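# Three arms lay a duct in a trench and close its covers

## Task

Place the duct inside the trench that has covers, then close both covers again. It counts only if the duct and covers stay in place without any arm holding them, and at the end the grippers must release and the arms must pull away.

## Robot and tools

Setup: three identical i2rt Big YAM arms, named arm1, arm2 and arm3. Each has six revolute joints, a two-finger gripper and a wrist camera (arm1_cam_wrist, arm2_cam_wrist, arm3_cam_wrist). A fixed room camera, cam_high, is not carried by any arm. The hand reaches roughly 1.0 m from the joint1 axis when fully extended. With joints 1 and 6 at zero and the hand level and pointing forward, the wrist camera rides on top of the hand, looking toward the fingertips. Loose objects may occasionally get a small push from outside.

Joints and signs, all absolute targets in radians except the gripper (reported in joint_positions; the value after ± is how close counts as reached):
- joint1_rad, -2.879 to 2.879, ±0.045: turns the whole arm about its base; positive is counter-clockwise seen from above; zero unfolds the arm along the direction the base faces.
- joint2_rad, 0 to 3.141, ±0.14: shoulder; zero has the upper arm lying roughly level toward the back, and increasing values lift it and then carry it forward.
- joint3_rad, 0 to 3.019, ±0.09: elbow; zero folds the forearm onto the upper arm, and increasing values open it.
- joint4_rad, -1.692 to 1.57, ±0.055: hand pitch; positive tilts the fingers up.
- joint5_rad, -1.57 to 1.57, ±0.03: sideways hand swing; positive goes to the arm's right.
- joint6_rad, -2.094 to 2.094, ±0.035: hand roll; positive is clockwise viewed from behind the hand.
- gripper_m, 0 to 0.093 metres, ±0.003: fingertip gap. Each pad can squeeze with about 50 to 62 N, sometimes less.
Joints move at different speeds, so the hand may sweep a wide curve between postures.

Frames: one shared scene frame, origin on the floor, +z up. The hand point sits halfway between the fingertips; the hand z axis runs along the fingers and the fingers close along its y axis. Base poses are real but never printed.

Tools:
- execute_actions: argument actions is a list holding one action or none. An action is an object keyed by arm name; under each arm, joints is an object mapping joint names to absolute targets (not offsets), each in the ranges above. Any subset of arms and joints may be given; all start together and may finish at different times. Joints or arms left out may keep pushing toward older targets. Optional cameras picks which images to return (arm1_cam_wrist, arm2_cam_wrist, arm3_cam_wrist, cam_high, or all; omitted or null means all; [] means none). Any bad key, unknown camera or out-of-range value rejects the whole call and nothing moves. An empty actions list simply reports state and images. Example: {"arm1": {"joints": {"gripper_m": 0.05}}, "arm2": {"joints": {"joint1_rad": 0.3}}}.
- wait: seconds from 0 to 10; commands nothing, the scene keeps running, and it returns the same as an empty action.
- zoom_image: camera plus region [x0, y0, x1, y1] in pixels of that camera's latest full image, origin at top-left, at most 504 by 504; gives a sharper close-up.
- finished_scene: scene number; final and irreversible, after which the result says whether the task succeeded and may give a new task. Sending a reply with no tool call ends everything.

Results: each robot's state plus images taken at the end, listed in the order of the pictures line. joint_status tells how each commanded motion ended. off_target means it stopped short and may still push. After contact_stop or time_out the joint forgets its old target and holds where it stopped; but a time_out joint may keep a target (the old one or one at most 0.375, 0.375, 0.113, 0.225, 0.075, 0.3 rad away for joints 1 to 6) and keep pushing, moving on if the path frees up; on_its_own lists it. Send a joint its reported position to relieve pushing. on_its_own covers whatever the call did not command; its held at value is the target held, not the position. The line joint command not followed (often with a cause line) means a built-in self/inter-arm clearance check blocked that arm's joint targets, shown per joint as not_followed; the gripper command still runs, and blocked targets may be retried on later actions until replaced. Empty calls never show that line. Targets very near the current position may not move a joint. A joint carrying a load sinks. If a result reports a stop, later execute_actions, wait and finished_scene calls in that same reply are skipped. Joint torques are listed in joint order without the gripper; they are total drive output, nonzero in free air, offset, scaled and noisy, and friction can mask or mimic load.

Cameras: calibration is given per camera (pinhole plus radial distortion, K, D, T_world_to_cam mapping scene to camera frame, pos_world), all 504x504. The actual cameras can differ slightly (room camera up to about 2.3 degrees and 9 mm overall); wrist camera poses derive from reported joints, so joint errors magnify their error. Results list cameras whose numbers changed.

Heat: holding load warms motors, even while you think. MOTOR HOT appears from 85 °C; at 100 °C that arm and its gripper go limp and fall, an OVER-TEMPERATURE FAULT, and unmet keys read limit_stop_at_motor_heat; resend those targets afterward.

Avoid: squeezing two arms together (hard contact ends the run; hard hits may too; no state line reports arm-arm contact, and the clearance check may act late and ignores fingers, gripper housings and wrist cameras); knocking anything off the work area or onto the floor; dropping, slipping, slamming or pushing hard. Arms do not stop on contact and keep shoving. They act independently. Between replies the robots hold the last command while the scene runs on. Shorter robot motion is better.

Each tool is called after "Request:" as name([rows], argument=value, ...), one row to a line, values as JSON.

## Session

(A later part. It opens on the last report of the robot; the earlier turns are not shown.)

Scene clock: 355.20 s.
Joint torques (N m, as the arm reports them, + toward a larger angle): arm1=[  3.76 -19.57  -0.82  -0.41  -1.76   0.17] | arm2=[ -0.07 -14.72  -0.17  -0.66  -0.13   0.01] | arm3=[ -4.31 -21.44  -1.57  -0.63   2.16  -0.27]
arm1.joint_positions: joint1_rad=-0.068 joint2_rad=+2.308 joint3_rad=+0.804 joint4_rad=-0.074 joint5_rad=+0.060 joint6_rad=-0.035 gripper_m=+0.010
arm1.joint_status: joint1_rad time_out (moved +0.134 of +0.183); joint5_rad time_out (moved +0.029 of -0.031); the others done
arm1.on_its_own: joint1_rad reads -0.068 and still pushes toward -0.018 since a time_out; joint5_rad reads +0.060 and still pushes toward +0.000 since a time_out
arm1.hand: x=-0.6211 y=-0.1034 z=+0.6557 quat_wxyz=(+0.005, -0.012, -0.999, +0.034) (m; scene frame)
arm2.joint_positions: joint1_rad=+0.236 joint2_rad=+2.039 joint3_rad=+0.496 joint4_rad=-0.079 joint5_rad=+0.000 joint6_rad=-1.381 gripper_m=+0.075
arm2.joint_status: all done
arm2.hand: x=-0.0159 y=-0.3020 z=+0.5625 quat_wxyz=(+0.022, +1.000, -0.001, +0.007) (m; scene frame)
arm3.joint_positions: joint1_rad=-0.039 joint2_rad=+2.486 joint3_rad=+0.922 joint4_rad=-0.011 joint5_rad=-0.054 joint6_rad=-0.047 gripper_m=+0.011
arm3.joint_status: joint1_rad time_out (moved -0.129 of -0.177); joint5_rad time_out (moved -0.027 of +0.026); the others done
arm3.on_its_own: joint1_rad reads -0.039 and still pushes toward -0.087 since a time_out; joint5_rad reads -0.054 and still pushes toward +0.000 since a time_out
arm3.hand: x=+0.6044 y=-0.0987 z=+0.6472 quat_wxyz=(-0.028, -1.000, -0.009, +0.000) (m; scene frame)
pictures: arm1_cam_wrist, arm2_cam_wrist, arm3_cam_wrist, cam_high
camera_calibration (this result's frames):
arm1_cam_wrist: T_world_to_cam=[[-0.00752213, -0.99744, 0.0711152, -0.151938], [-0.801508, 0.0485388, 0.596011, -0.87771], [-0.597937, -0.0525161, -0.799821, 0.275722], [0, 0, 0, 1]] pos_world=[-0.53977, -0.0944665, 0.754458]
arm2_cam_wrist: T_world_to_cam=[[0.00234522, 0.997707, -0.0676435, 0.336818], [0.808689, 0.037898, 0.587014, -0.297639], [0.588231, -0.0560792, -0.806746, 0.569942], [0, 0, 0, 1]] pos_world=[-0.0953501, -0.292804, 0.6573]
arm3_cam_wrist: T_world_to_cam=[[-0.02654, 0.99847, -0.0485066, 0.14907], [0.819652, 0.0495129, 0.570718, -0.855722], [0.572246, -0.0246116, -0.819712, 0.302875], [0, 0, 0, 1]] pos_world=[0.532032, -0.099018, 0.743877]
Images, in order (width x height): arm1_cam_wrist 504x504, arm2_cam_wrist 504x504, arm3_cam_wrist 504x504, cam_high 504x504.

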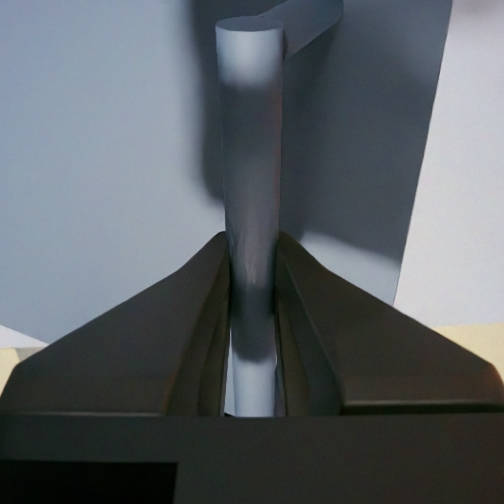

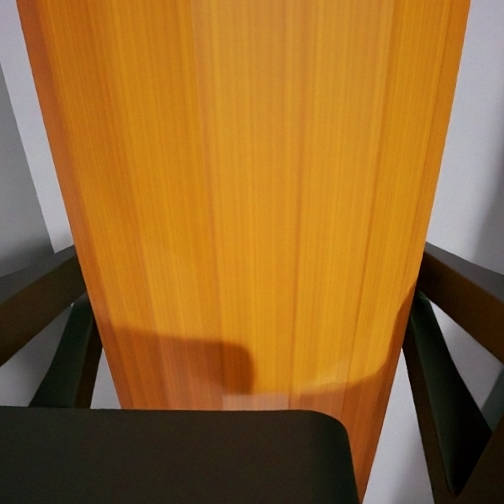

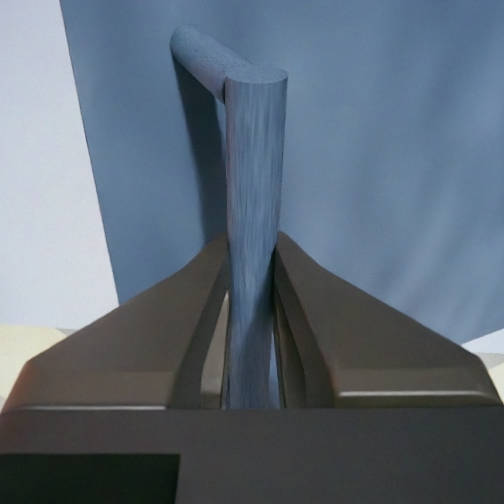

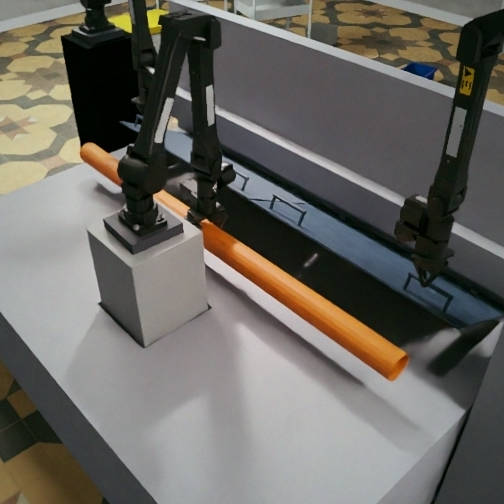

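Request:
execute_actions([
  {"arm1": {"joints": {"joint1_rad": 0.160, "joint2_rad": 2.03, "joint3_rad": 0.723, "joint4_rad": -0.255, "joint6_rad": 0.130}}, "arm3": {"joints": {"joint1_rad": -0.262, "joint2_rad": 2.227, "joint3_rad": 0.837, "joint4_rad": -0.173, "joint6_rad": -0.218}}},
])

Scene clock: 405.70 s.
Joint torques (N m, as the arm reports them, + toward a larger angle): arm1=[  2.99 -17.82   1.16  -0.24  -1.4    0.02] | arm2=[  0.21 -15.01  -0.01  -0.67  -0.16   0.  ] | arm3=[ -3.53 -20.07   0.39  -0.37   2.03  -0.09]
arm1.joint_positions: joint1_rad=+0.125 joint2_rad=+2.064 joint3_rad=+0.731 joint4_rad=-0.238 joint5_rad=+0.049 joint6_rad=+0.127 gripper_m=+0.010
arm1.joint_status: all done
arm1.on_its_own: joint5_rad reads +0.049 and still pushes toward +0.000 since a time_out
arm1.hand: x=-0.6212 y=-0.0334 z=+0.7316 quat_wxyz=(-0.003, +0.003, -1.000, +0.028) (m; scene frame)
arm2.joint_positions: joint1_rad=+0.236 joint2_rad=+2.039 joint3_rad=+0.496 joint4_rad=-0.079 joint5_rad=+0.000 joint6_rad=-1.381 gripper_m=+0.075
arm2.joint_status: not commanded
arm2.hand: x=-0.0159 y=-0.3020 z=+0.5625 quat_wxyz=(+0.022, +1.000, -0.001, +0.007) (m; scene frame)
arm3.joint_positions: joint1_rad=-0.222 joint2_rad=+2.261 joint3_rad=+0.842 joint4_rad=-0.158 joint5_rad=-0.051 joint6_rad=-0.208 gripper_m=+0.011
arm3.joint_status: all done
arm3.on_its_own: joint5_rad reads -0.051 and still pushes toward +0.000 since a time_out
arm3.hand: x=+0.6046 y=-0.0300 z=+0.7232 quat_wxyz=(-0.027, -1.000, +0.003, +0.003) (m; scene frame)
pictures: arm1_cam_wrist, arm2_cam_wrist, arm3_cam_wrist, cam_high
camera_calibration (this result's frames):
arm1_cam_wrist: T_world_to_cam=[[0.021857, -0.997925, 0.0605575, -0.0616446], [-0.81141, 0.01768, 0.58421, -0.925], [-0.584069, -0.061906, -0.80934, 0.355305], [0, 0, 0, 1]] pos_world=[-0.541684, -0.0231672, 0.831689]
arm2_cam_wrist: T_world_to_cam=[[0.00234522, 0.997707, -0.0676435, 0.336818], [0.808689, 0.037898, 0.587014, -0.297639], [0.588231, -0.0560792, -0.806746, 0.569942], [0, 0, 0, 1]] pos_world=[-0.0953501, -0.292804, 0.6573]
arm3_cam_wrist: T_world_to_cam=[[-0.00337806, 0.998959, -0.0454875, 0.0680341], [0.824226, 0.028539, 0.565541, -0.902338], [0.566251, -0.0355815, -0.823465, 0.372735], [0, 0, 0, 1]] pos_world=[0.532899, -0.0289489, 0.820338]
Images, in order (width x height): arm1_cam_wrist 504x504, arm2_cam_wrist 504x504, arm3_cam_wrist 504x504, cam_high 504x504.

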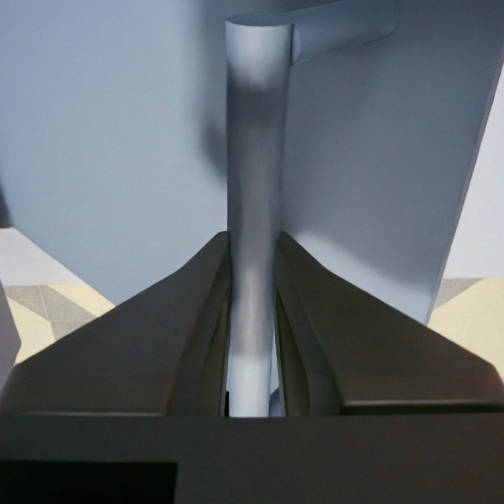

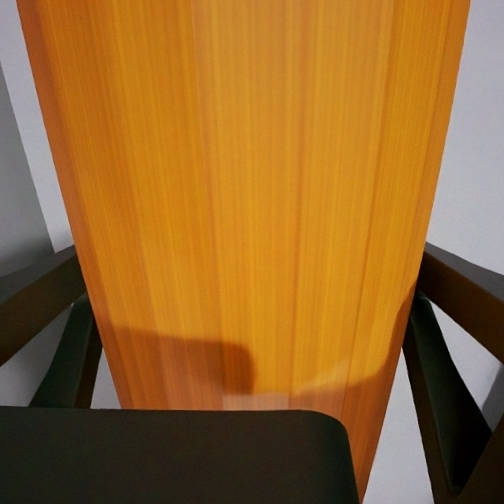

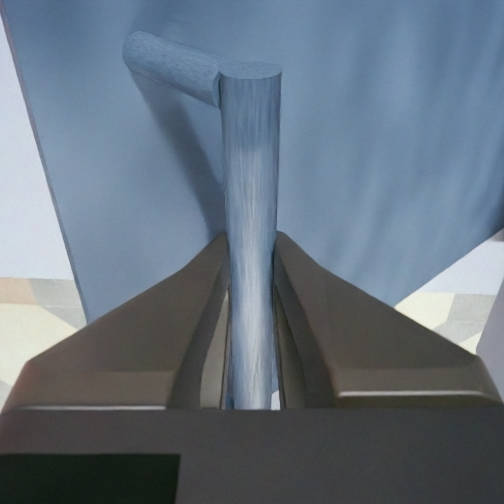

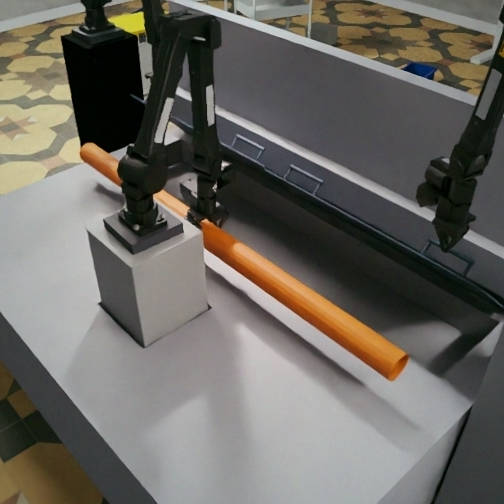

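Request:
execute_actions(actions=[])

Scene clock: 416.50 s.
Joint torques (N m, as the arm reports them, + toward a larger angle): arm1=[  2.94 -17.75   1.11  -0.26  -1.39   0.01] | arm2=[  0.13 -15.21  -0.08  -0.76  -0.12  -0.02] | arm3=[ -3.59 -20.     0.41  -0.38   2.03  -0.1 ]
arm1.joint_positions: joint1_rad=+0.125 joint2_rad=+2.064 joint3_rad=+0.731 joint4_rad=-0.238 joint5_rad=+0.049 joint6_rad=+0.127 gripper_m=+0.010
arm1.joint_status: all done
arm1.on_its_own: joint5_rad reads +0.049 and still pushes toward +0.000 since a time_out
arm1.hand: x=-0.6212 y=-0.0334 z=+0.7316 quat_wxyz=(-0.003, +0.003, -1.000, +0.028) (m; scene frame)
arm2.joint_positions: joint1_rad=+0.236 joint2_rad=+2.039 joint3_rad=+0.496 joint4_rad=-0.079 joint5_rad=+0.000 joint6_rad=-1.381 gripper_m=+0.075
arm2.joint_status: not commanded
arm2.hand: x=-0.0159 y=-0.3020 z=+0.5625 quat_wxyz=(+0.022, +1.000, -0.001, +0.007) (m; scene frame)
arm3.joint_positions: joint1_rad=-0.222 joint2_rad=+2.261 joint3_rad=+0.842 joint4_rad=-0.158 joint5_rad=-0.051 joint6_rad=-0.208 gripper_m=+0.011
arm3.joint_status: all done
arm3.on_its_own: joint5_rad reads -0.051 and still pushes toward +0.000 since a time_out
arm3.hand: x=+0.6046 y=-0.0300 z=+0.7232 quat_wxyz=(-0.027, -1.000, +0.003, +0.003) (m; scene frame)
pictures: arm1_cam_wrist, arm2_cam_wrist, arm3_cam_wrist, cam_high
camera_calibration (this result's frames):
arm1_cam_wrist: T_world_to_cam=[[0.021857, -0.997925, 0.0605575, -0.0616446], [-0.81141, 0.01768, 0.58421, -0.925], [-0.584069, -0.061906, -0.80934, 0.355305], [0, 0, 0, 1]] pos_world=[-0.541684, -0.0231672, 0.831689]
arm2_cam_wrist: T_world_to_cam=[[0.00234522, 0.997707, -0.0676435, 0.336818], [0.808689, 0.037898, 0.587014, -0.297639], [0.588231, -0.0560792, -0.806746, 0.569942], [0, 0, 0, 1]] pos_world=[-0.0953501, -0.292804, 0.6573]
arm3_cam_wrist: T_world_to_cam=[[-0.00337806, 0.998959, -0.0454875, 0.0680341], [0.824226, 0.028539, 0.565541, -0.902338], [0.566251, -0.0355815, -0.823465, 0.372735], [0, 0, 0, 1]] pos_world=[0.532899, -0.0289489, 0.820338]
Images, in order (width x height): arm1_cam_wrist 504x504, arm2_cam_wrist 504x504, arm3_cam_wrist 504x504, cam_high 504x504.

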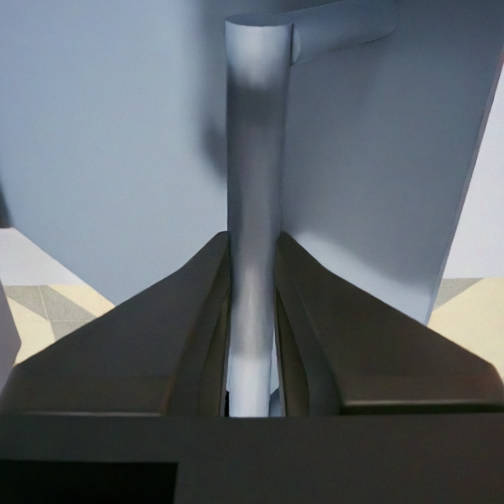

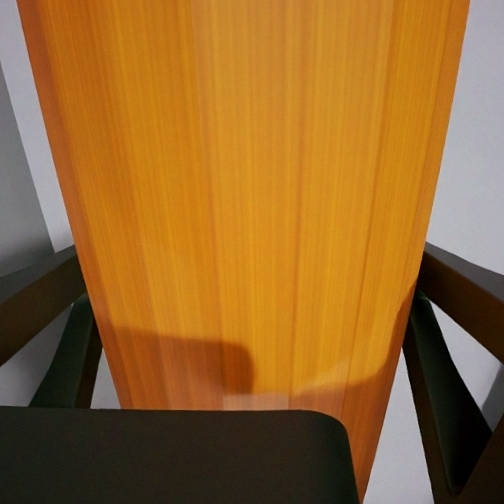

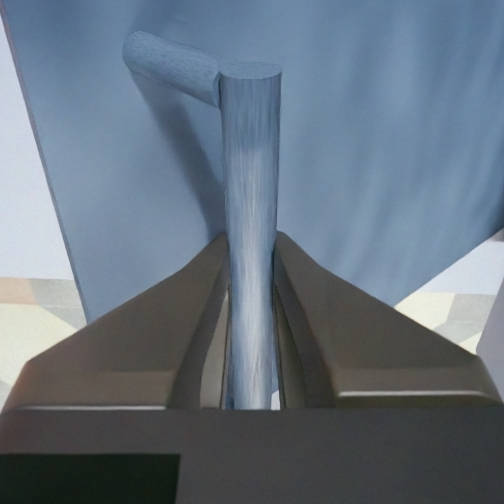

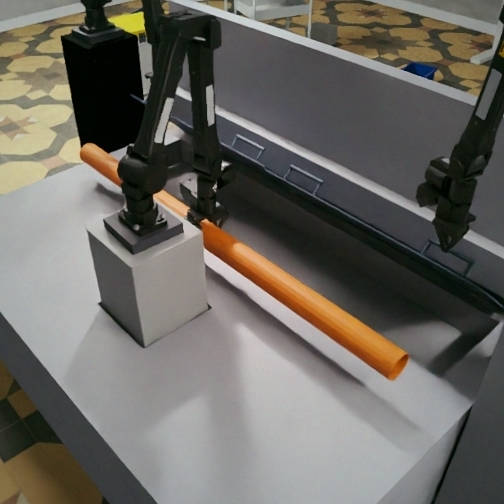

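Request:
execute_actions([
  {"arm1":{"joints":{"joint1_rad":0.303,"joint2_rad":1.935,"joint3_rad":0.728,"joint4_rad":-0.358,"joint6_rad":0.270}},"arm3":{"joints":{"joint1_rad":-0.397,"joint2_rad":2.138,"joint3_rad":0.836,"joint4_rad":-0.259,"joint6_rad":-0.346}}},
], cameras=["cam_high"])

Scene clock: 441.23 s.
Joint torques (N m, as the arm reports them, + toward a larger angle): arm1=[  3.37 -17.52   2.06  -0.63  -1.56   0.04] | arm2=[ -0.08 -14.97   0.01  -0.6   -0.12  -0.03] | arm3=[ -4.89 -19.89   1.    -0.35   2.29  -0.13]
arm1.joint_positions: joint1_rad=+0.259 joint2_rad=+1.968 joint3_rad=+0.736 joint4_rad=-0.332 joint5_rad=+0.055 joint6_rad=+0.263 gripper_m=+0.010
arm1.joint_status: all done
arm1.on_its_own: joint5_rad reads +0.055 and still pushes toward +0.000 since a time_out
arm1.hand: x=-0.6208 y=+0.0146 z=+0.7640 quat_wxyz=(-0.010, +0.003, -1.000, +0.029) (m; scene frame)
arm2.joint_positions: joint1_rad=+0.236 joint2_rad=+2.039 joint3_rad=+0.496 joint4_rad=-0.079 joint5_rad=+0.000 joint6_rad=-1.381 gripper_m=+0.075
arm2.joint_status: not commanded
arm2.hand: x=-0.0159 y=-0.3020 z=+0.5625 quat_wxyz=(+0.022, +1.000, -0.001, +0.007) (m; scene frame)
arm3.joint_positions: joint1_rad=-0.342 joint2_rad=+2.171 joint3_rad=+0.842 joint4_rad=-0.244 joint5_rad=-0.057 joint6_rad=-0.331 gripper_m=+0.011
arm3.joint_status: joint1_rad time_out (moved -0.119 of -0.175); the others done
arm3.on_its_own: joint1_rad reads -0.342 and still pushes toward -0.397 since a time_out; joint5_rad reads -0.057 and still pushes toward +0.000 since a time_out
arm3.hand: x=+0.6049 y=+0.0155 z=+0.7553 quat_wxyz=(-0.029, -1.000, +0.001, +0.009) (m; scene frame)
pictures: cam_high
Images, in order (width x height): cam_high 504x504.

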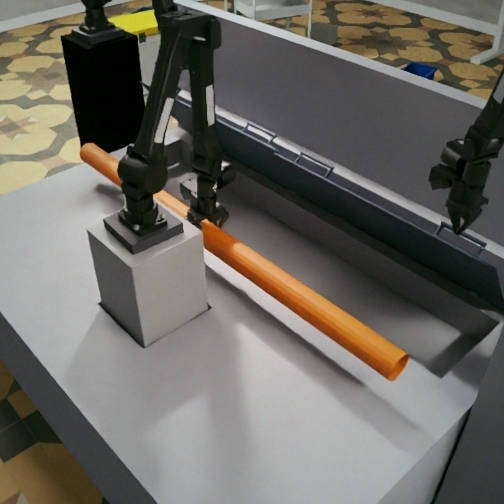

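Request:
zoom_image(camera="cam_high", region=[200, 140, 504, 444])

Request:
zoom_image(camera="cam_high", region=[120, 80, 340, 300])

Region (200, 140, 504, 444) of cam_high's 504x504 image, scaled by 1.658, with more detail than that image has.

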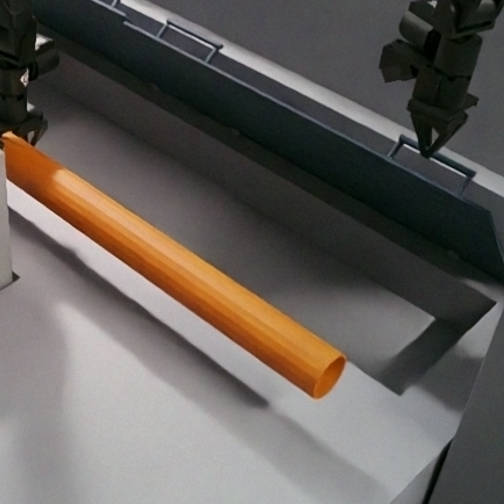

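Region (120, 80, 340, 300) of cam_high's 504x504 image, scaled by 2.291, with more detail than that image has.

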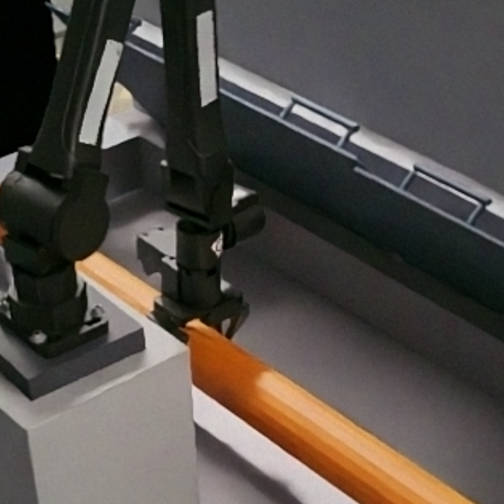

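Request:
zoom_image(camera="cam_high", region=[380, 270, 504, 394])

Request:
zoom_image(camera="cam_high", region=[220, 150, 400, 330])

Region (380, 270, 504, 394) of cam_high's 504x504 image, scaled by 4.065, with more detail than that image has.

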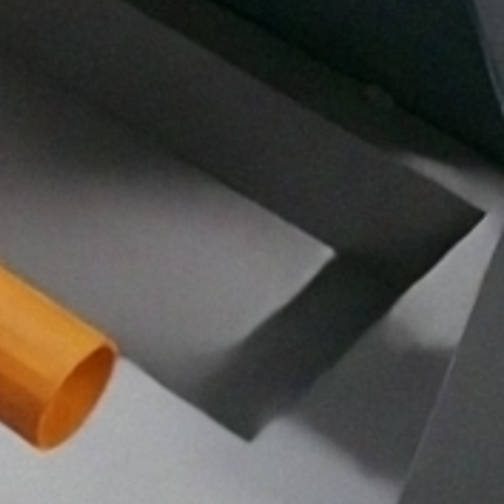

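Region (220, 150, 400, 330) of cam_high's 504x504 image, scaled by 2.800, with more detail than that image has.

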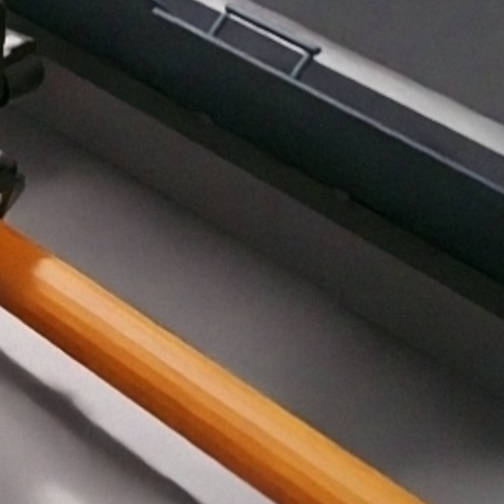

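Request:
execute_actions([
  {"arm1":{"joints":{"joint1_rad":0.350,"joint2_rad":1.914,"joint3_rad":0.743,"joint4_rad":-0.397,"joint6_rad":0.315}},"arm3":{"joints":{"joint1_rad":-0.440,"joint2_rad":2.105,"joint3_rad":0.850,"joint4_rad":-0.302,"joint6_rad":-0.392}},"arm2":{"joints":{"joint1_rad":0.160,"joint3_rad":0.505,"joint4_rad":0.345,"joint5_rad":0.05,"joint6_rad":-1.463}}},
], cameras=["cam_high","arm2_cam_wrist"])

Scene clock: 499.67 s.
Joint torques (N m, as the arm reports them, + toward a larger angle): arm1=[  4.95 -18.53   2.86  -1.35  -1.65   0.14] | arm2=[  1.01 -15.51   1.26   2.41   0.05   0.02] | arm3=[ -5.99 -21.53   1.59  -1.06   2.34  -0.21]
arm1.joint_positions: joint1_rad=+0.283 joint2_rad=+1.958 joint3_rad=+0.743 joint4_rad=-0.354 joint5_rad=+0.058 joint6_rad=+0.298 gripper_m=+0.010
arm1.joint_status: joint1_rad time_out (moved +0.024 of +0.091); the others done
arm1.on_its_own: joint1_rad reads +0.283 and still pushes toward +0.350 since a time_out; joint5_rad reads +0.058 and still pushes toward +0.000 since a time_out
arm1.hand: x=-0.6212 y=+0.0228 z=+0.7682 quat_wxyz=(-0.009, -0.003, -0.999, +0.031) (m; scene frame)
arm2.joint_positions: joint1_rad=+0.160 joint2_rad=+2.039 joint3_rad=+0.497 joint4_rad=+0.298 joint5_rad=+0.047 joint6_rad=-1.455 gripper_m=+0.075
arm2.joint_status: all done
arm2.hand: x=+0.0007 y=-0.2069 z=+0.5760 quat_wxyz=(-0.168, +0.986, -0.005, +0.006) (m; scene frame)
arm3.joint_positions: joint1_rad=-0.372 joint2_rad=+2.155 joint3_rad=+0.850 joint4_rad=-0.273 joint5_rad=-0.058 joint6_rad=-0.369 gripper_m=+0.011
arm3.joint_status: joint1_rad time_out (moved -0.030 of -0.098); the others done
arm3.on_its_own: joint1_rad reads -0.372 and still pushes toward -0.440 since a time_out; joint5_rad reads -0.058 and still pushes toward +0.000 since a time_out
arm3.hand: x=+0.6054 y=+0.0274 z=+0.7621 quat_wxyz=(-0.030, -1.000, -0.003, +0.008) (m; scene frame)
pictures: arm2_cam_wrist, cam_high
camera_calibration (this result's frames):
arm2_cam_wrist: T_world_to_cam=[[0.00908156, 0.951396, 0.307837, 0.0169665], [0.808431, -0.188169, 0.557703, -0.352454], [0.588521, 0.2438, -0.770846, 0.6178], [0, 0, 0, 1]] pos_world=[-0.0788084, -0.233083, 0.66757]
Images, in order (width x height): arm2_cam_wrist 504x504, cam_high 504x504.

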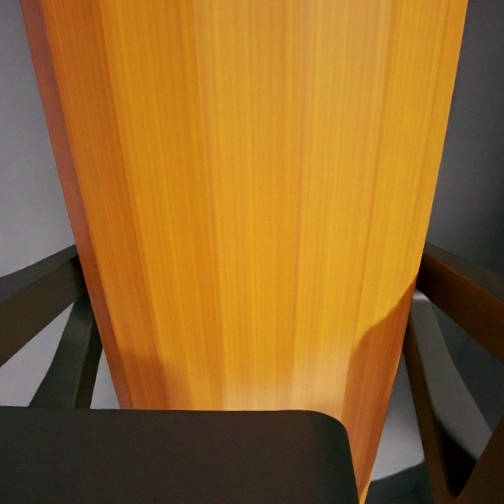

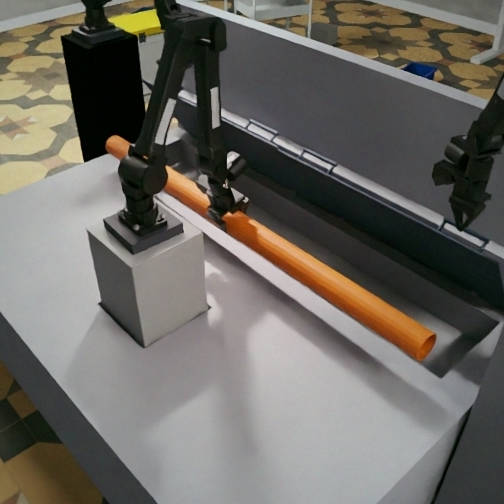

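Request:
execute_actions([
  {"arm1":{"joints":{"joint1_rad":0.315,"joint2_rad":1.930}},"arm3":{"joints":{"joint1_rad":-0.404,"joint2_rad":2.125}},"arm2":{"joints":{"joint1_rad":0.138,"joint2_rad":2.160,"joint3_rad":0.724,"joint4_rad":0.398,"joint6_rad":-1.487}}},
], cameras=["cam_high","arm2_cam_wrist"])

Scene clock: 508.97 s.
Joint torques (N m, as the arm reports them, + toward a larger angle): arm1=[  2.72 -16.92   2.88  -1.34  -1.66   0.13] | arm2=[  0.09 -19.2    2.16   2.44   0.03   0.04] | arm3=[ -2.73 -19.53   1.67  -1.03   2.34  -0.21]
arm1.joint_positions: joint1_rad=+0.283 joint2_rad=+1.958 joint3_rad=+0.743 joint4_rad=-0.354 joint5_rad=+0.058 joint6_rad=+0.298 gripper_m=+0.010
arm1.joint_status: all done
arm1.on_its_own: joint5_rad reads +0.058 and still pushes toward +0.000 since a time_out
arm1.hand: x=-0.6212 y=+0.0228 z=+0.7682 quat_wxyz=(-0.009, -0.003, -0.999, +0.031) (m; scene frame)
arm2.joint_positions: joint1_rad=+0.145 joint2_rad=+2.222 joint3_rad=+0.708 joint4_rad=+0.354 joint5_rad=+0.048 joint6_rad=-1.479 gripper_m=+0.075
arm2.joint_status: all done
arm2.hand: x=-0.0017 y=-0.1244 z=+0.5374 quat_wxyz=(-0.209, +0.978, -0.002, +0.006) (m; scene frame)
arm3.joint_positions: joint1_rad=-0.372 joint2_rad=+2.155 joint3_rad=+0.850 joint4_rad=-0.273 joint5_rad=-0.058 joint6_rad=-0.369 gripper_m=+0.011
arm3.joint_status: all done
arm3.on_its_own: joint5_rad reads -0.058 and still pushes toward +0.000 since a time_out
arm3.hand: x=+0.6054 y=+0.0274 z=+0.7621 quat_wxyz=(-0.030, -1.000, -0.003, +0.008) (m; scene frame)
pictures: arm2_cam_wrist, cam_high
camera_calibration (this result's frames):
arm2_cam_wrist: T_world_to_cam=[[0.00214382, 0.922367, 0.386308, -0.0954669], [0.809312, -0.228509, 0.541108, -0.309541], [0.587376, 0.311483, -0.746973, 0.564903], [0, 0, 0, 1]] pos_world=[-0.0810907, -0.158635, 0.626342]
Images, in order (width x height): arm2_cam_wrist 504x504, cam_high 504x504.

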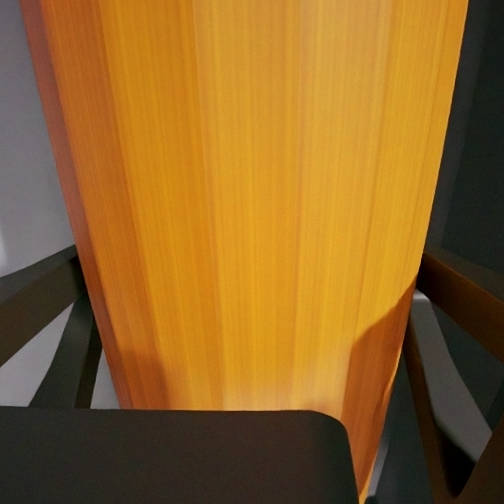

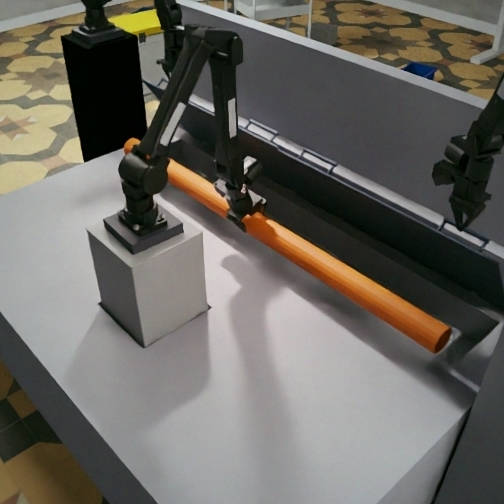

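Request:
zoom_image(camera="cam_high", region=[360, 250, 504, 394])

Request:
zoom_image(camera="cam_high", region=[90, 90, 270, 270])

Region (360, 250, 504, 394) of cam_high's 504x504 image, scaled by 3.500, with more detail than that image has.

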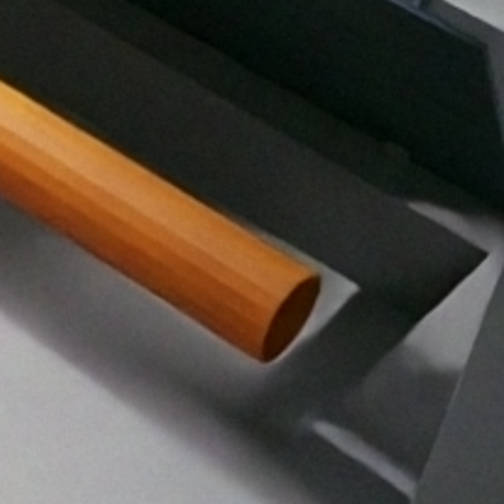

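Region (90, 90, 270, 270) of cam_high's 504x504 image, scaled by 2.800, with more detail than that image has.

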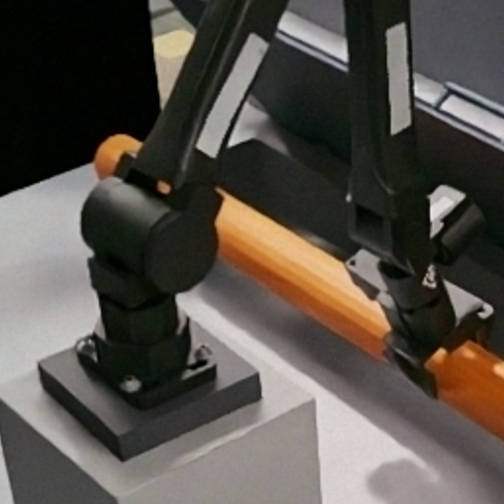

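Request:
zoom_image(camera="arm2_cam_wrist", region=[0, 0, 200, 300])

Region (0, 0, 200, 300) of arm2_cam_wrist's 504x504 image, scaled by 1.680, with more detail than that image has.

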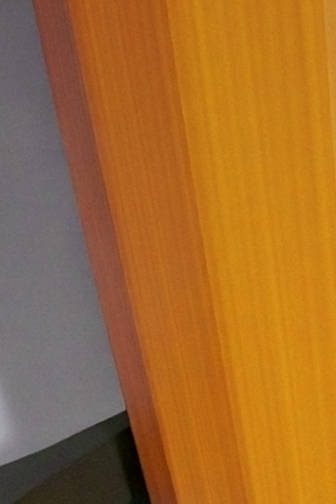

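Request:
execute_actions([
  {"arm2":{"joints":{"joint1_rad":0.124,"joint2_rad":2.245,"joint3_rad":0.877,"joint4_rad":0.287,"joint5_rad":0.03,"joint6_rad":-1.500}}},
], cameras=["cam_high"])

Scene clock: 535.03 s.
Joint torques (N m, as the arm reports them, + toward a larger angle): arm1=[  2.78 -17.02   2.87  -1.34  -1.65   0.13] | arm2=[ -0.1  -20.56   2.75   1.23  -0.06   0.  ] | arm3=[ -2.78 -19.52   1.68  -1.05   2.34  -0.21]
arm1.joint_positions: joint1_rad=+0.283 joint2_rad=+1.958 joint3_rad=+0.743 joint4_rad=-0.354 joint5_rad=+0.058 joint6_rad=+0.298 gripper_m=+0.010
arm1.joint_status: not commanded
arm1.on_its_own: joint5_rad reads +0.058 and still pushes toward +0.000 since a time_out
arm1.hand: x=-0.6212 y=+0.0228 z=+0.7682 quat_wxyz=(-0.009, -0.003, -0.999, +0.031) (m; scene frame)
arm2.joint_positions: joint1_rad=+0.131 joint2_rad=+2.312 joint3_rad=+0.854 joint4_rad=+0.274 joint5_rad=+0.030 joint6_rad=-1.492 gripper_m=+0.075
arm2.joint_status: all done
arm2.hand: x=-0.0019 y=-0.0860 z=+0.5106 quat_wxyz=(-0.196, +0.981, -0.001, +0.001) (m; scene frame)
arm3.joint_positions: joint1_rad=-0.372 joint2_rad=+2.155 joint3_rad=+0.850 joint4_rad=-0.273 joint5_rad=-0.058 joint6_rad=-0.369 gripper_m=+0.011
arm3.joint_status: not commanded
arm3.on_its_own: joint5_rad reads -0.058 and still pushes toward +0.000 since a time_out
arm3.hand: x=+0.6054 y=+0.0274 z=+0.7621 quat_wxyz=(-0.030, -1.000, -0.003, +0.008) (m; scene frame)
pictures: cam_high
Images, in order (width x height): cam_high 504x504.

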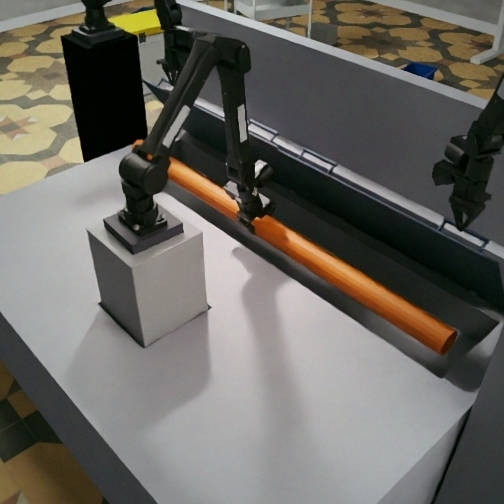

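Request:
execute_actions([
  {"arm2":{"joints":{"joint1_rad":0.118,"joint2_rad":2.414,"joint3_rad":1.057,"joint4_rad":0.170,"joint5_rad":0.022,"joint6_rad":-1.503}}},
], cameras=["cam_high"])

Scene clock: 538.97 s.
Joint torques (N m, as the arm reports them, + toward a larger angle): arm1=[  2.69 -17.04   2.85  -1.36  -1.65   0.13] | arm2=[ -0.48 -22.82   2.83   0.97  -0.22   0.02] | arm3=[ -2.82 -19.58   1.67  -1.02   2.34  -0.21]
arm1.joint_positions: joint1_rad=+0.283 joint2_rad=+1.958 joint3_rad=+0.743 joint4_rad=-0.354 joint5_rad=+0.058 joint6_rad=+0.298 gripper_m=+0.010
arm1.joint_status: not commanded
arm1.on_its_own: joint5_rad reads +0.058 and still pushes toward +0.000 since a time_out
arm1.hand: x=-0.6212 y=+0.0228 z=+0.7682 quat_wxyz=(-0.009, -0.003, -0.999, +0.031) (m; scene frame)
arm2.joint_positions: joint1_rad=+0.127 joint2_rad=+2.486 joint3_rad=+1.034 joint4_rad=+0.162 joint5_rad=+0.024 joint6_rad=-1.494 gripper_m=+0.075
arm2.joint_status: all done
arm2.hand: x=-0.0019 y=-0.0721 z=+0.4458 quat_wxyz=(-0.144, +0.990, +0.000, +0.003) (m; scene frame)
arm3.joint_positions: joint1_rad=-0.372 joint2_rad=+2.155 joint3_rad=+0.850 joint4_rad=-0.273 joint5_rad=-0.058 joint6_rad=-0.369 gripper_m=+0.011
arm3.joint_status: not commanded
arm3.on_its_own: joint5_rad reads -0.058 and still pushes toward +0.000 since a time_out
arm3.hand: x=+0.6054 y=+0.0274 z=+0.7621 quat_wxyz=(-0.030, -1.000, -0.003, +0.008) (m; scene frame)
pictures: cam_high
Images, in order (width x height): cam_high 504x504.

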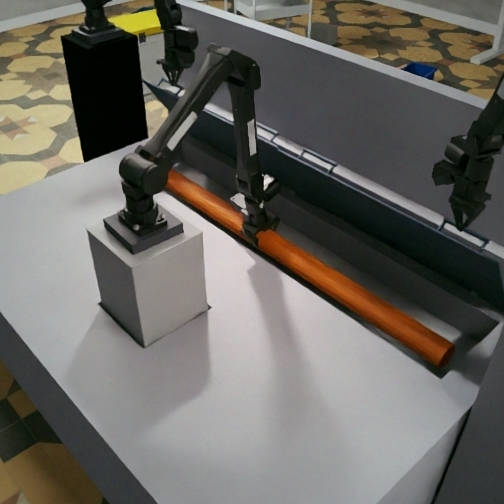

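Request:
zoom_image(camera="cam_high", region=[370, 270, 504, 404])

Request:
zoom_image(camera="cam_high", region=[130, 100, 330, 300])

Region (370, 270, 504, 404) of cam_high's 504x504 image, scaled by 3.761, with more detail than that image has.

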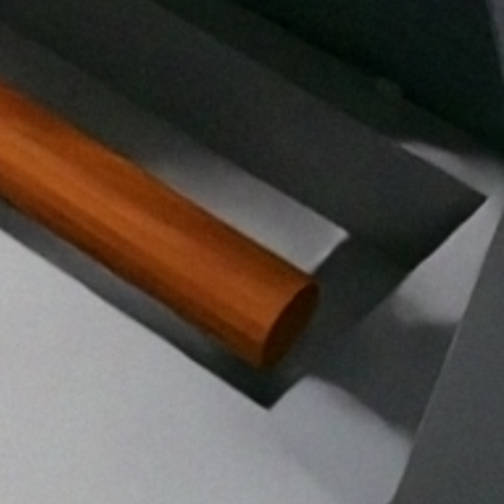

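Region (130, 100, 330, 300) of cam_high's 504x504 image, scaled by 2.520, with more detail than that image has.

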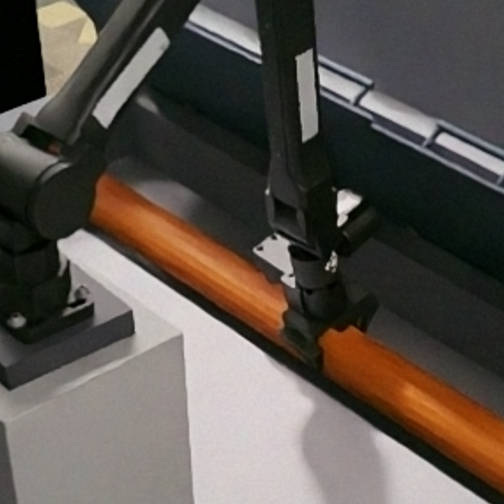

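Request:
execute_actions([
  {"arm2":{"joints":{"joint1_rad":0.112,"joint2_rad":2.505,"joint3_rad":1.184,"joint4_rad":0.073,"joint5_rad":0.016,"joint6_rad":-1.508}}},
], cameras=["cam_high"])

Scene clock: 543.63 s.
Joint torques (N m, as the arm reports them, + toward a larger angle): arm1=[  2.75 -17.13   2.89  -1.34  -1.65   0.13] | arm2=[ -0.32 -23.26   3.09   0.47  -0.24  -0.01] | arm3=[ -2.92 -19.52   1.63  -1.06   2.34  -0.2 ]
arm1.joint_positions: joint1_rad=+0.283 joint2_rad=+1.958 joint3_rad=+0.743 joint4_rad=-0.354 joint5_rad=+0.058 joint6_rad=+0.298 gripper_m=+0.010
arm1.joint_status: not commanded
arm1.on_its_own: joint5_rad reads +0.058 and still pushes toward +0.000 since a time_out
arm1.hand: x=-0.6212 y=+0.0228 z=+0.7682 quat_wxyz=(-0.009, -0.003, -0.999, +0.031) (m; scene frame)
arm2.joint_positions: joint1_rad=+0.120 joint2_rad=+2.570 joint3_rad=+1.157 joint4_rad=+0.072 joint5_rad=+0.019 joint6_rad=-1.500 gripper_m=+0.075
arm2.joint_status: all done
arm2.hand: x=-0.0006 y=-0.0557 z=+0.4154 quat_wxyz=(-0.118, +0.993, +0.000, +0.003) (m; scene frame)
arm3.joint_positions: joint1_rad=-0.372 joint2_rad=+2.155 joint3_rad=+0.850 joint4_rad=-0.273 joint5_rad=-0.058 joint6_rad=-0.369 gripper_m=+0.011
arm3.joint_status: not commanded
arm3.on_its_own: joint5_rad reads -0.058 and still pushes toward +0.000 since a time_out
arm3.hand: x=+0.6054 y=+0.0274 z=+0.7621 quat_wxyz=(-0.030, -1.000, -0.003, +0.008) (m; scene frame)
pictures: cam_high
Images, in order (width x height): cam_high 504x504.

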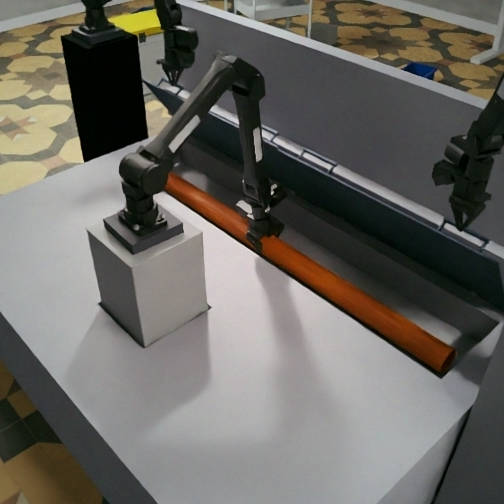

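Request:
execute_actions([
  {"arm2":{"joints":{"joint2_rad":2.558,"joint3_rad":1.216,"joint4_rad":0.085}}},
], cameras=["cam_high","arm2_cam_wrist"])

Scene clock: 546.77 s.
Joint torques (N m, as the arm reports them, + toward a larger angle): arm1=[  2.77 -17.01   2.85  -1.37  -1.65   0.13] | arm2=[ -0.25 -22.77   2.69   0.93  -0.25   0.01] | arm3=[ -2.9  -19.67   1.64  -1.     2.33  -0.2 ]
arm1.joint_positions: joint1_rad=+0.283 joint2_rad=+1.958 joint3_rad=+0.743 joint4_rad=-0.354 joint5_rad=+0.058 joint6_rad=+0.298 gripper_m=+0.010
arm1.joint_status: not commanded
arm1.on_its_own: joint5_rad reads +0.058 and still pushes toward +0.000 since a time_out
arm1.hand: x=-0.6212 y=+0.0228 z=+0.7682 quat_wxyz=(-0.009, -0.003, -0.999, +0.031) (m; scene frame)
arm2.joint_positions: joint1_rad=+0.120 joint2_rad=+2.616 joint3_rad=+1.191 joint4_rad=+0.072 joint5_rad=+0.019 joint6_rad=-1.500 gripper_m=+0.075
arm2.joint_status: all done
arm2.hand: x=-0.0005 y=-0.0567 z=+0.3974 quat_wxyz=(-0.112, +0.994, +0.000, +0.003) (m; scene frame)
arm3.joint_positions: joint1_rad=-0.372 joint2_rad=+2.155 joint3_rad=+0.850 joint4_rad=-0.273 joint5_rad=-0.058 joint6_rad=-0.369 gripper_m=+0.011
arm3.joint_status: not commanded
arm3.on_its_own: joint5_rad reads -0.058 and still pushes toward +0.000 since a time_out
arm3.hand: x=+0.6054 y=+0.0274 z=+0.7621 quat_wxyz=(-0.030, -1.000, -0.003, +0.008) (m; scene frame)
pictures: arm2_cam_wrist, cam_high
camera_calibration (this result's frames):
arm2_cam_wrist: T_world_to_cam=[[0.0000717859, 0.97978, 0.200077, -0.0265743], [0.812537, -0.116684, 0.571112, -0.224906], [0.58291, 0.162529, -0.796116, 0.449595], [0, 0, 0, 1]] pos_world=[-0.0793274, -0.0732781, 0.491693]
Images, in order (width x height): arm2_cam_wrist 504x504, cam_high 504x504.

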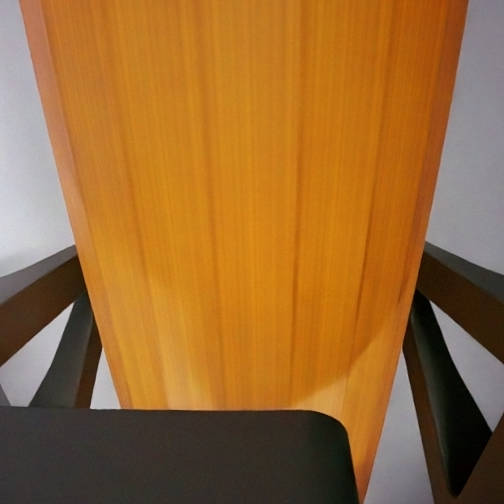

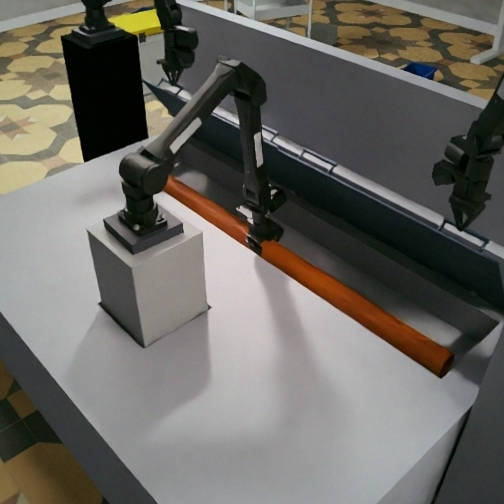

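Request:
execute_actions([
  {"arm2":{"joints":{"joint2_rad":2.602,"joint3_rad":1.250}}},
], cameras=["cam_high","arm2_cam_wrist"])

Scene clock: 549.30 s.
Joint torques (N m, as the arm reports them, + toward a larger angle): arm1=[  2.66 -17.01   2.87  -1.35  -1.65   0.13] | arm2=[  0.33 -21.93   2.84   0.92  -0.11   0.05] | arm3=[ -2.92 -19.61   1.66  -1.04   2.34  -0.21]
arm1.joint_positions: joint1_rad=+0.283 joint2_rad=+1.958 joint3_rad=+0.743 joint4_rad=-0.354 joint5_rad=+0.058 joint6_rad=+0.298 gripper_m=+0.010
arm1.joint_status: not commanded
arm1.on_its_own: joint5_rad reads +0.058 and still pushes toward +0.000 since a time_out
arm1.hand: x=-0.6212 y=+0.0228 z=+0.7682 quat_wxyz=(-0.009, -0.003, -0.999, +0.031) (m; scene frame)
arm2.joint_positions: joint1_rad=+0.120 joint2_rad=+2.653 joint3_rad=+1.225 joint4_rad=+0.072 joint5_rad=+0.015 joint6_rad=-1.501 gripper_m=+0.075
arm2.joint_status: all done
arm2.hand: x=-0.0012 y=-0.0541 z=+0.3836 quat_wxyz=(-0.111, +0.994, +0.000, +0.002) (m; scene frame)
arm3.joint_positions: joint1_rad=-0.372 joint2_rad=+2.155 joint3_rad=+0.850 joint4_rad=-0.273 joint5_rad=-0.058 joint6_rad=-0.369 gripper_m=+0.011
arm3.joint_status: not commanded
arm3.on_its_own: joint5_rad reads -0.058 and still pushes toward +0.000 since a time_out
arm3.hand: x=+0.6054 y=+0.0274 z=+0.7621 quat_wxyz=(-0.030, -1.000, -0.003, +0.008) (m; scene frame)
pictures: arm2_cam_wrist, cam_high
camera_calibration (this result's frames):
arm2_cam_wrist: T_world_to_cam=[[-0.00118863, 0.980508, 0.196478, -0.0248608], [0.81437, -0.113076, 0.569224, -0.215202], [0.580345, 0.160682, -0.798361, 0.439348], [0, 0, 0, 1]] pos_world=[-0.0797487, -0.0705532, 0.478141]
Images, in order (width x height): arm2_cam_wrist 504x504, cam_high 504x504.

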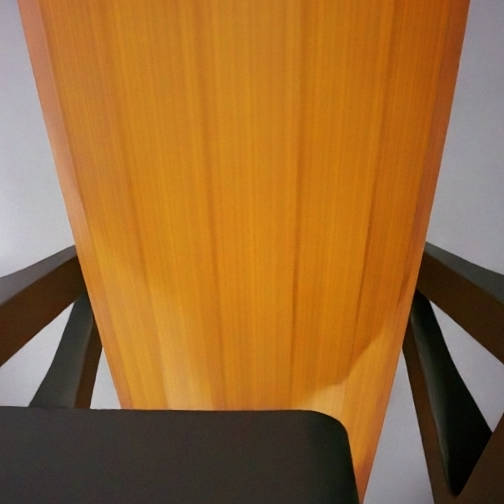

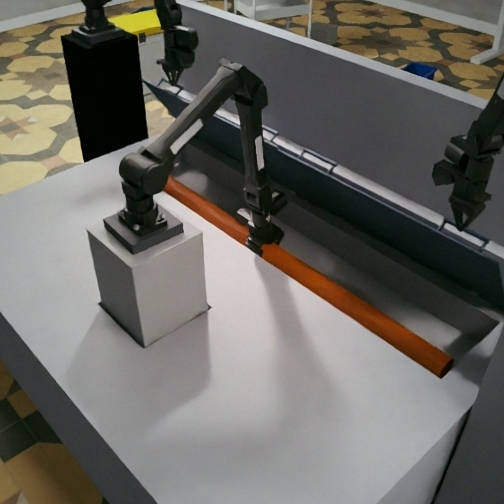

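Request:
execute_actions([
  {"arm2":{"joints":{"joint2_rad":2.630,"joint3_rad":1.272}}},
], cameras=["cam_high"])

Scene clock: 551.00 s.
Joint torques (N m, as the arm reports them, + toward a larger angle): arm1=[  2.77 -17.1    2.88  -1.37  -1.65   0.13] | arm2=[ -0.32 -20.85   4.11   0.96  -0.09   0.01] | arm3=[ -2.83 -19.49   1.63  -1.03   2.33  -0.2 ]
arm1.joint_positions: joint1_rad=+0.283 joint2_rad=+1.958 joint3_rad=+0.743 joint4_rad=-0.354 joint5_rad=+0.058 joint6_rad=+0.298 gripper_m=+0.010
arm1.joint_status: not commanded
arm1.on_its_own: joint5_rad reads +0.058 and still pushes toward +0.000 since a time_out
arm1.hand: x=-0.6212 y=+0.0228 z=+0.7682 quat_wxyz=(-0.009, -0.003, -0.999, +0.031) (m; scene frame)
arm2.joint_positions: joint1_rad=+0.120 joint2_rad=+2.657 joint3_rad=+1.229 joint4_rad=+0.072 joint5_rad=+0.015 joint6_rad=-1.501 gripper_m=+0.075
arm2.joint_status: all done
arm2.hand: x=-0.0013 y=-0.0533 z=+0.3824 quat_wxyz=(-0.111, +0.994, +0.000, +0.002) (m; scene frame)
arm3.joint_positions: joint1_rad=-0.372 joint2_rad=+2.155 joint3_rad=+0.850 joint4_rad=-0.273 joint5_rad=-0.058 joint6_rad=-0.369 gripper_m=+0.011
arm3.joint_status: not commanded
arm3.on_its_own: joint5_rad reads -0.058 and still pushes toward +0.000 since a time_out
arm3.hand: x=+0.6054 y=+0.0274 z=+0.7621 quat_wxyz=(-0.030, -1.000, -0.003, +0.008) (m; scene frame)
pictures: cam_high
Images, in order (width x height): cam_high 504x504.

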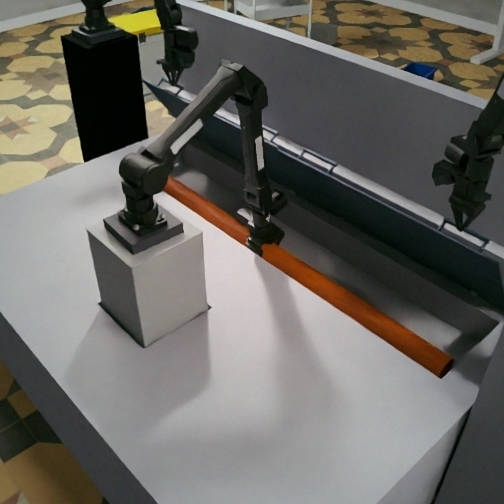

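Request:
execute_actions([
  {"arm2":{"joints":{"joint3_rad":1.236,"gripper_m":0.089}}},
], cameras=["cam_high","arm2_cam_wrist"])

Scene clock: 554.23 s.
Joint torques (N m, as the arm reports them, + toward a larger angle): arm1=[  2.83 -17.01   2.9   -1.36  -1.66   0.13] | arm2=[ -0.19 -20.62   1.89   0.84  -0.08   0.01] | arm3=[ -2.8  -19.75   1.64  -1.06   2.34  -0.21]
arm1.joint_positions: joint1_rad=+0.283 joint2_rad=+1.958 joint3_rad=+0.743 joint4_rad=-0.354 joint5_rad=+0.058 joint6_rad=+0.298 gripper_m=+0.010
arm1.joint_status: not commanded
arm1.on_its_own: joint5_rad reads +0.058 and still pushes toward +0.000 since a time_out
arm1.hand: x=-0.6212 y=+0.0228 z=+0.7682 quat_wxyz=(-0.009, -0.003, -0.999, +0.031) (m; scene frame)
arm2.joint_positions: joint1_rad=+0.120 joint2_rad=+2.655 joint3_rad=+1.228 joint4_rad=+0.072 joint5_rad=+0.015 joint6_rad=-1.501 gripper_m=+0.089
arm2.joint_status: all done
arm2.hand: x=-0.0013 y=-0.0525 z=+0.3833 quat_wxyz=(-0.112, +0.994, +0.000, +0.002) (m; scene frame)
arm3.joint_positions: joint1_rad=-0.372 joint2_rad=+2.155 joint3_rad=+0.850 joint4_rad=-0.273 joint5_rad=-0.058 joint6_rad=-0.369 gripper_m=+0.011
arm3.joint_status: not commanded
arm3.on_its_own: joint5_rad reads -0.058 and still pushes toward +0.000 since a time_out
arm3.hand: x=+0.6054 y=+0.0274 z=+0.7621 quat_wxyz=(-0.030, -1.000, -0.003, +0.008) (m; scene frame)
pictures: arm2_cam_wrist, cam_high
camera_calibration (this result's frames):
arm2_cam_wrist: T_world_to_cam=[[-0.00116477, 0.980057, 0.198716, -0.0272437], [0.814464, -0.114368, 0.56883, -0.214674], [0.580213, 0.162509, -0.798088, 0.438906], [0, 0, 0, 1]] pos_world=[-0.0798466, -0.0691776, 0.477812]
Images, in order (width x height): arm2_cam_wrist 504x504, cam_high 504x504.

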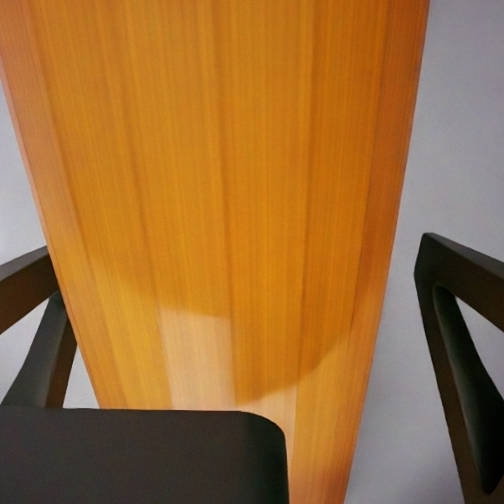

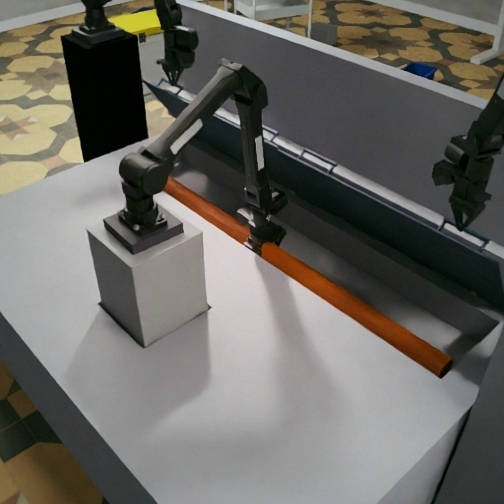

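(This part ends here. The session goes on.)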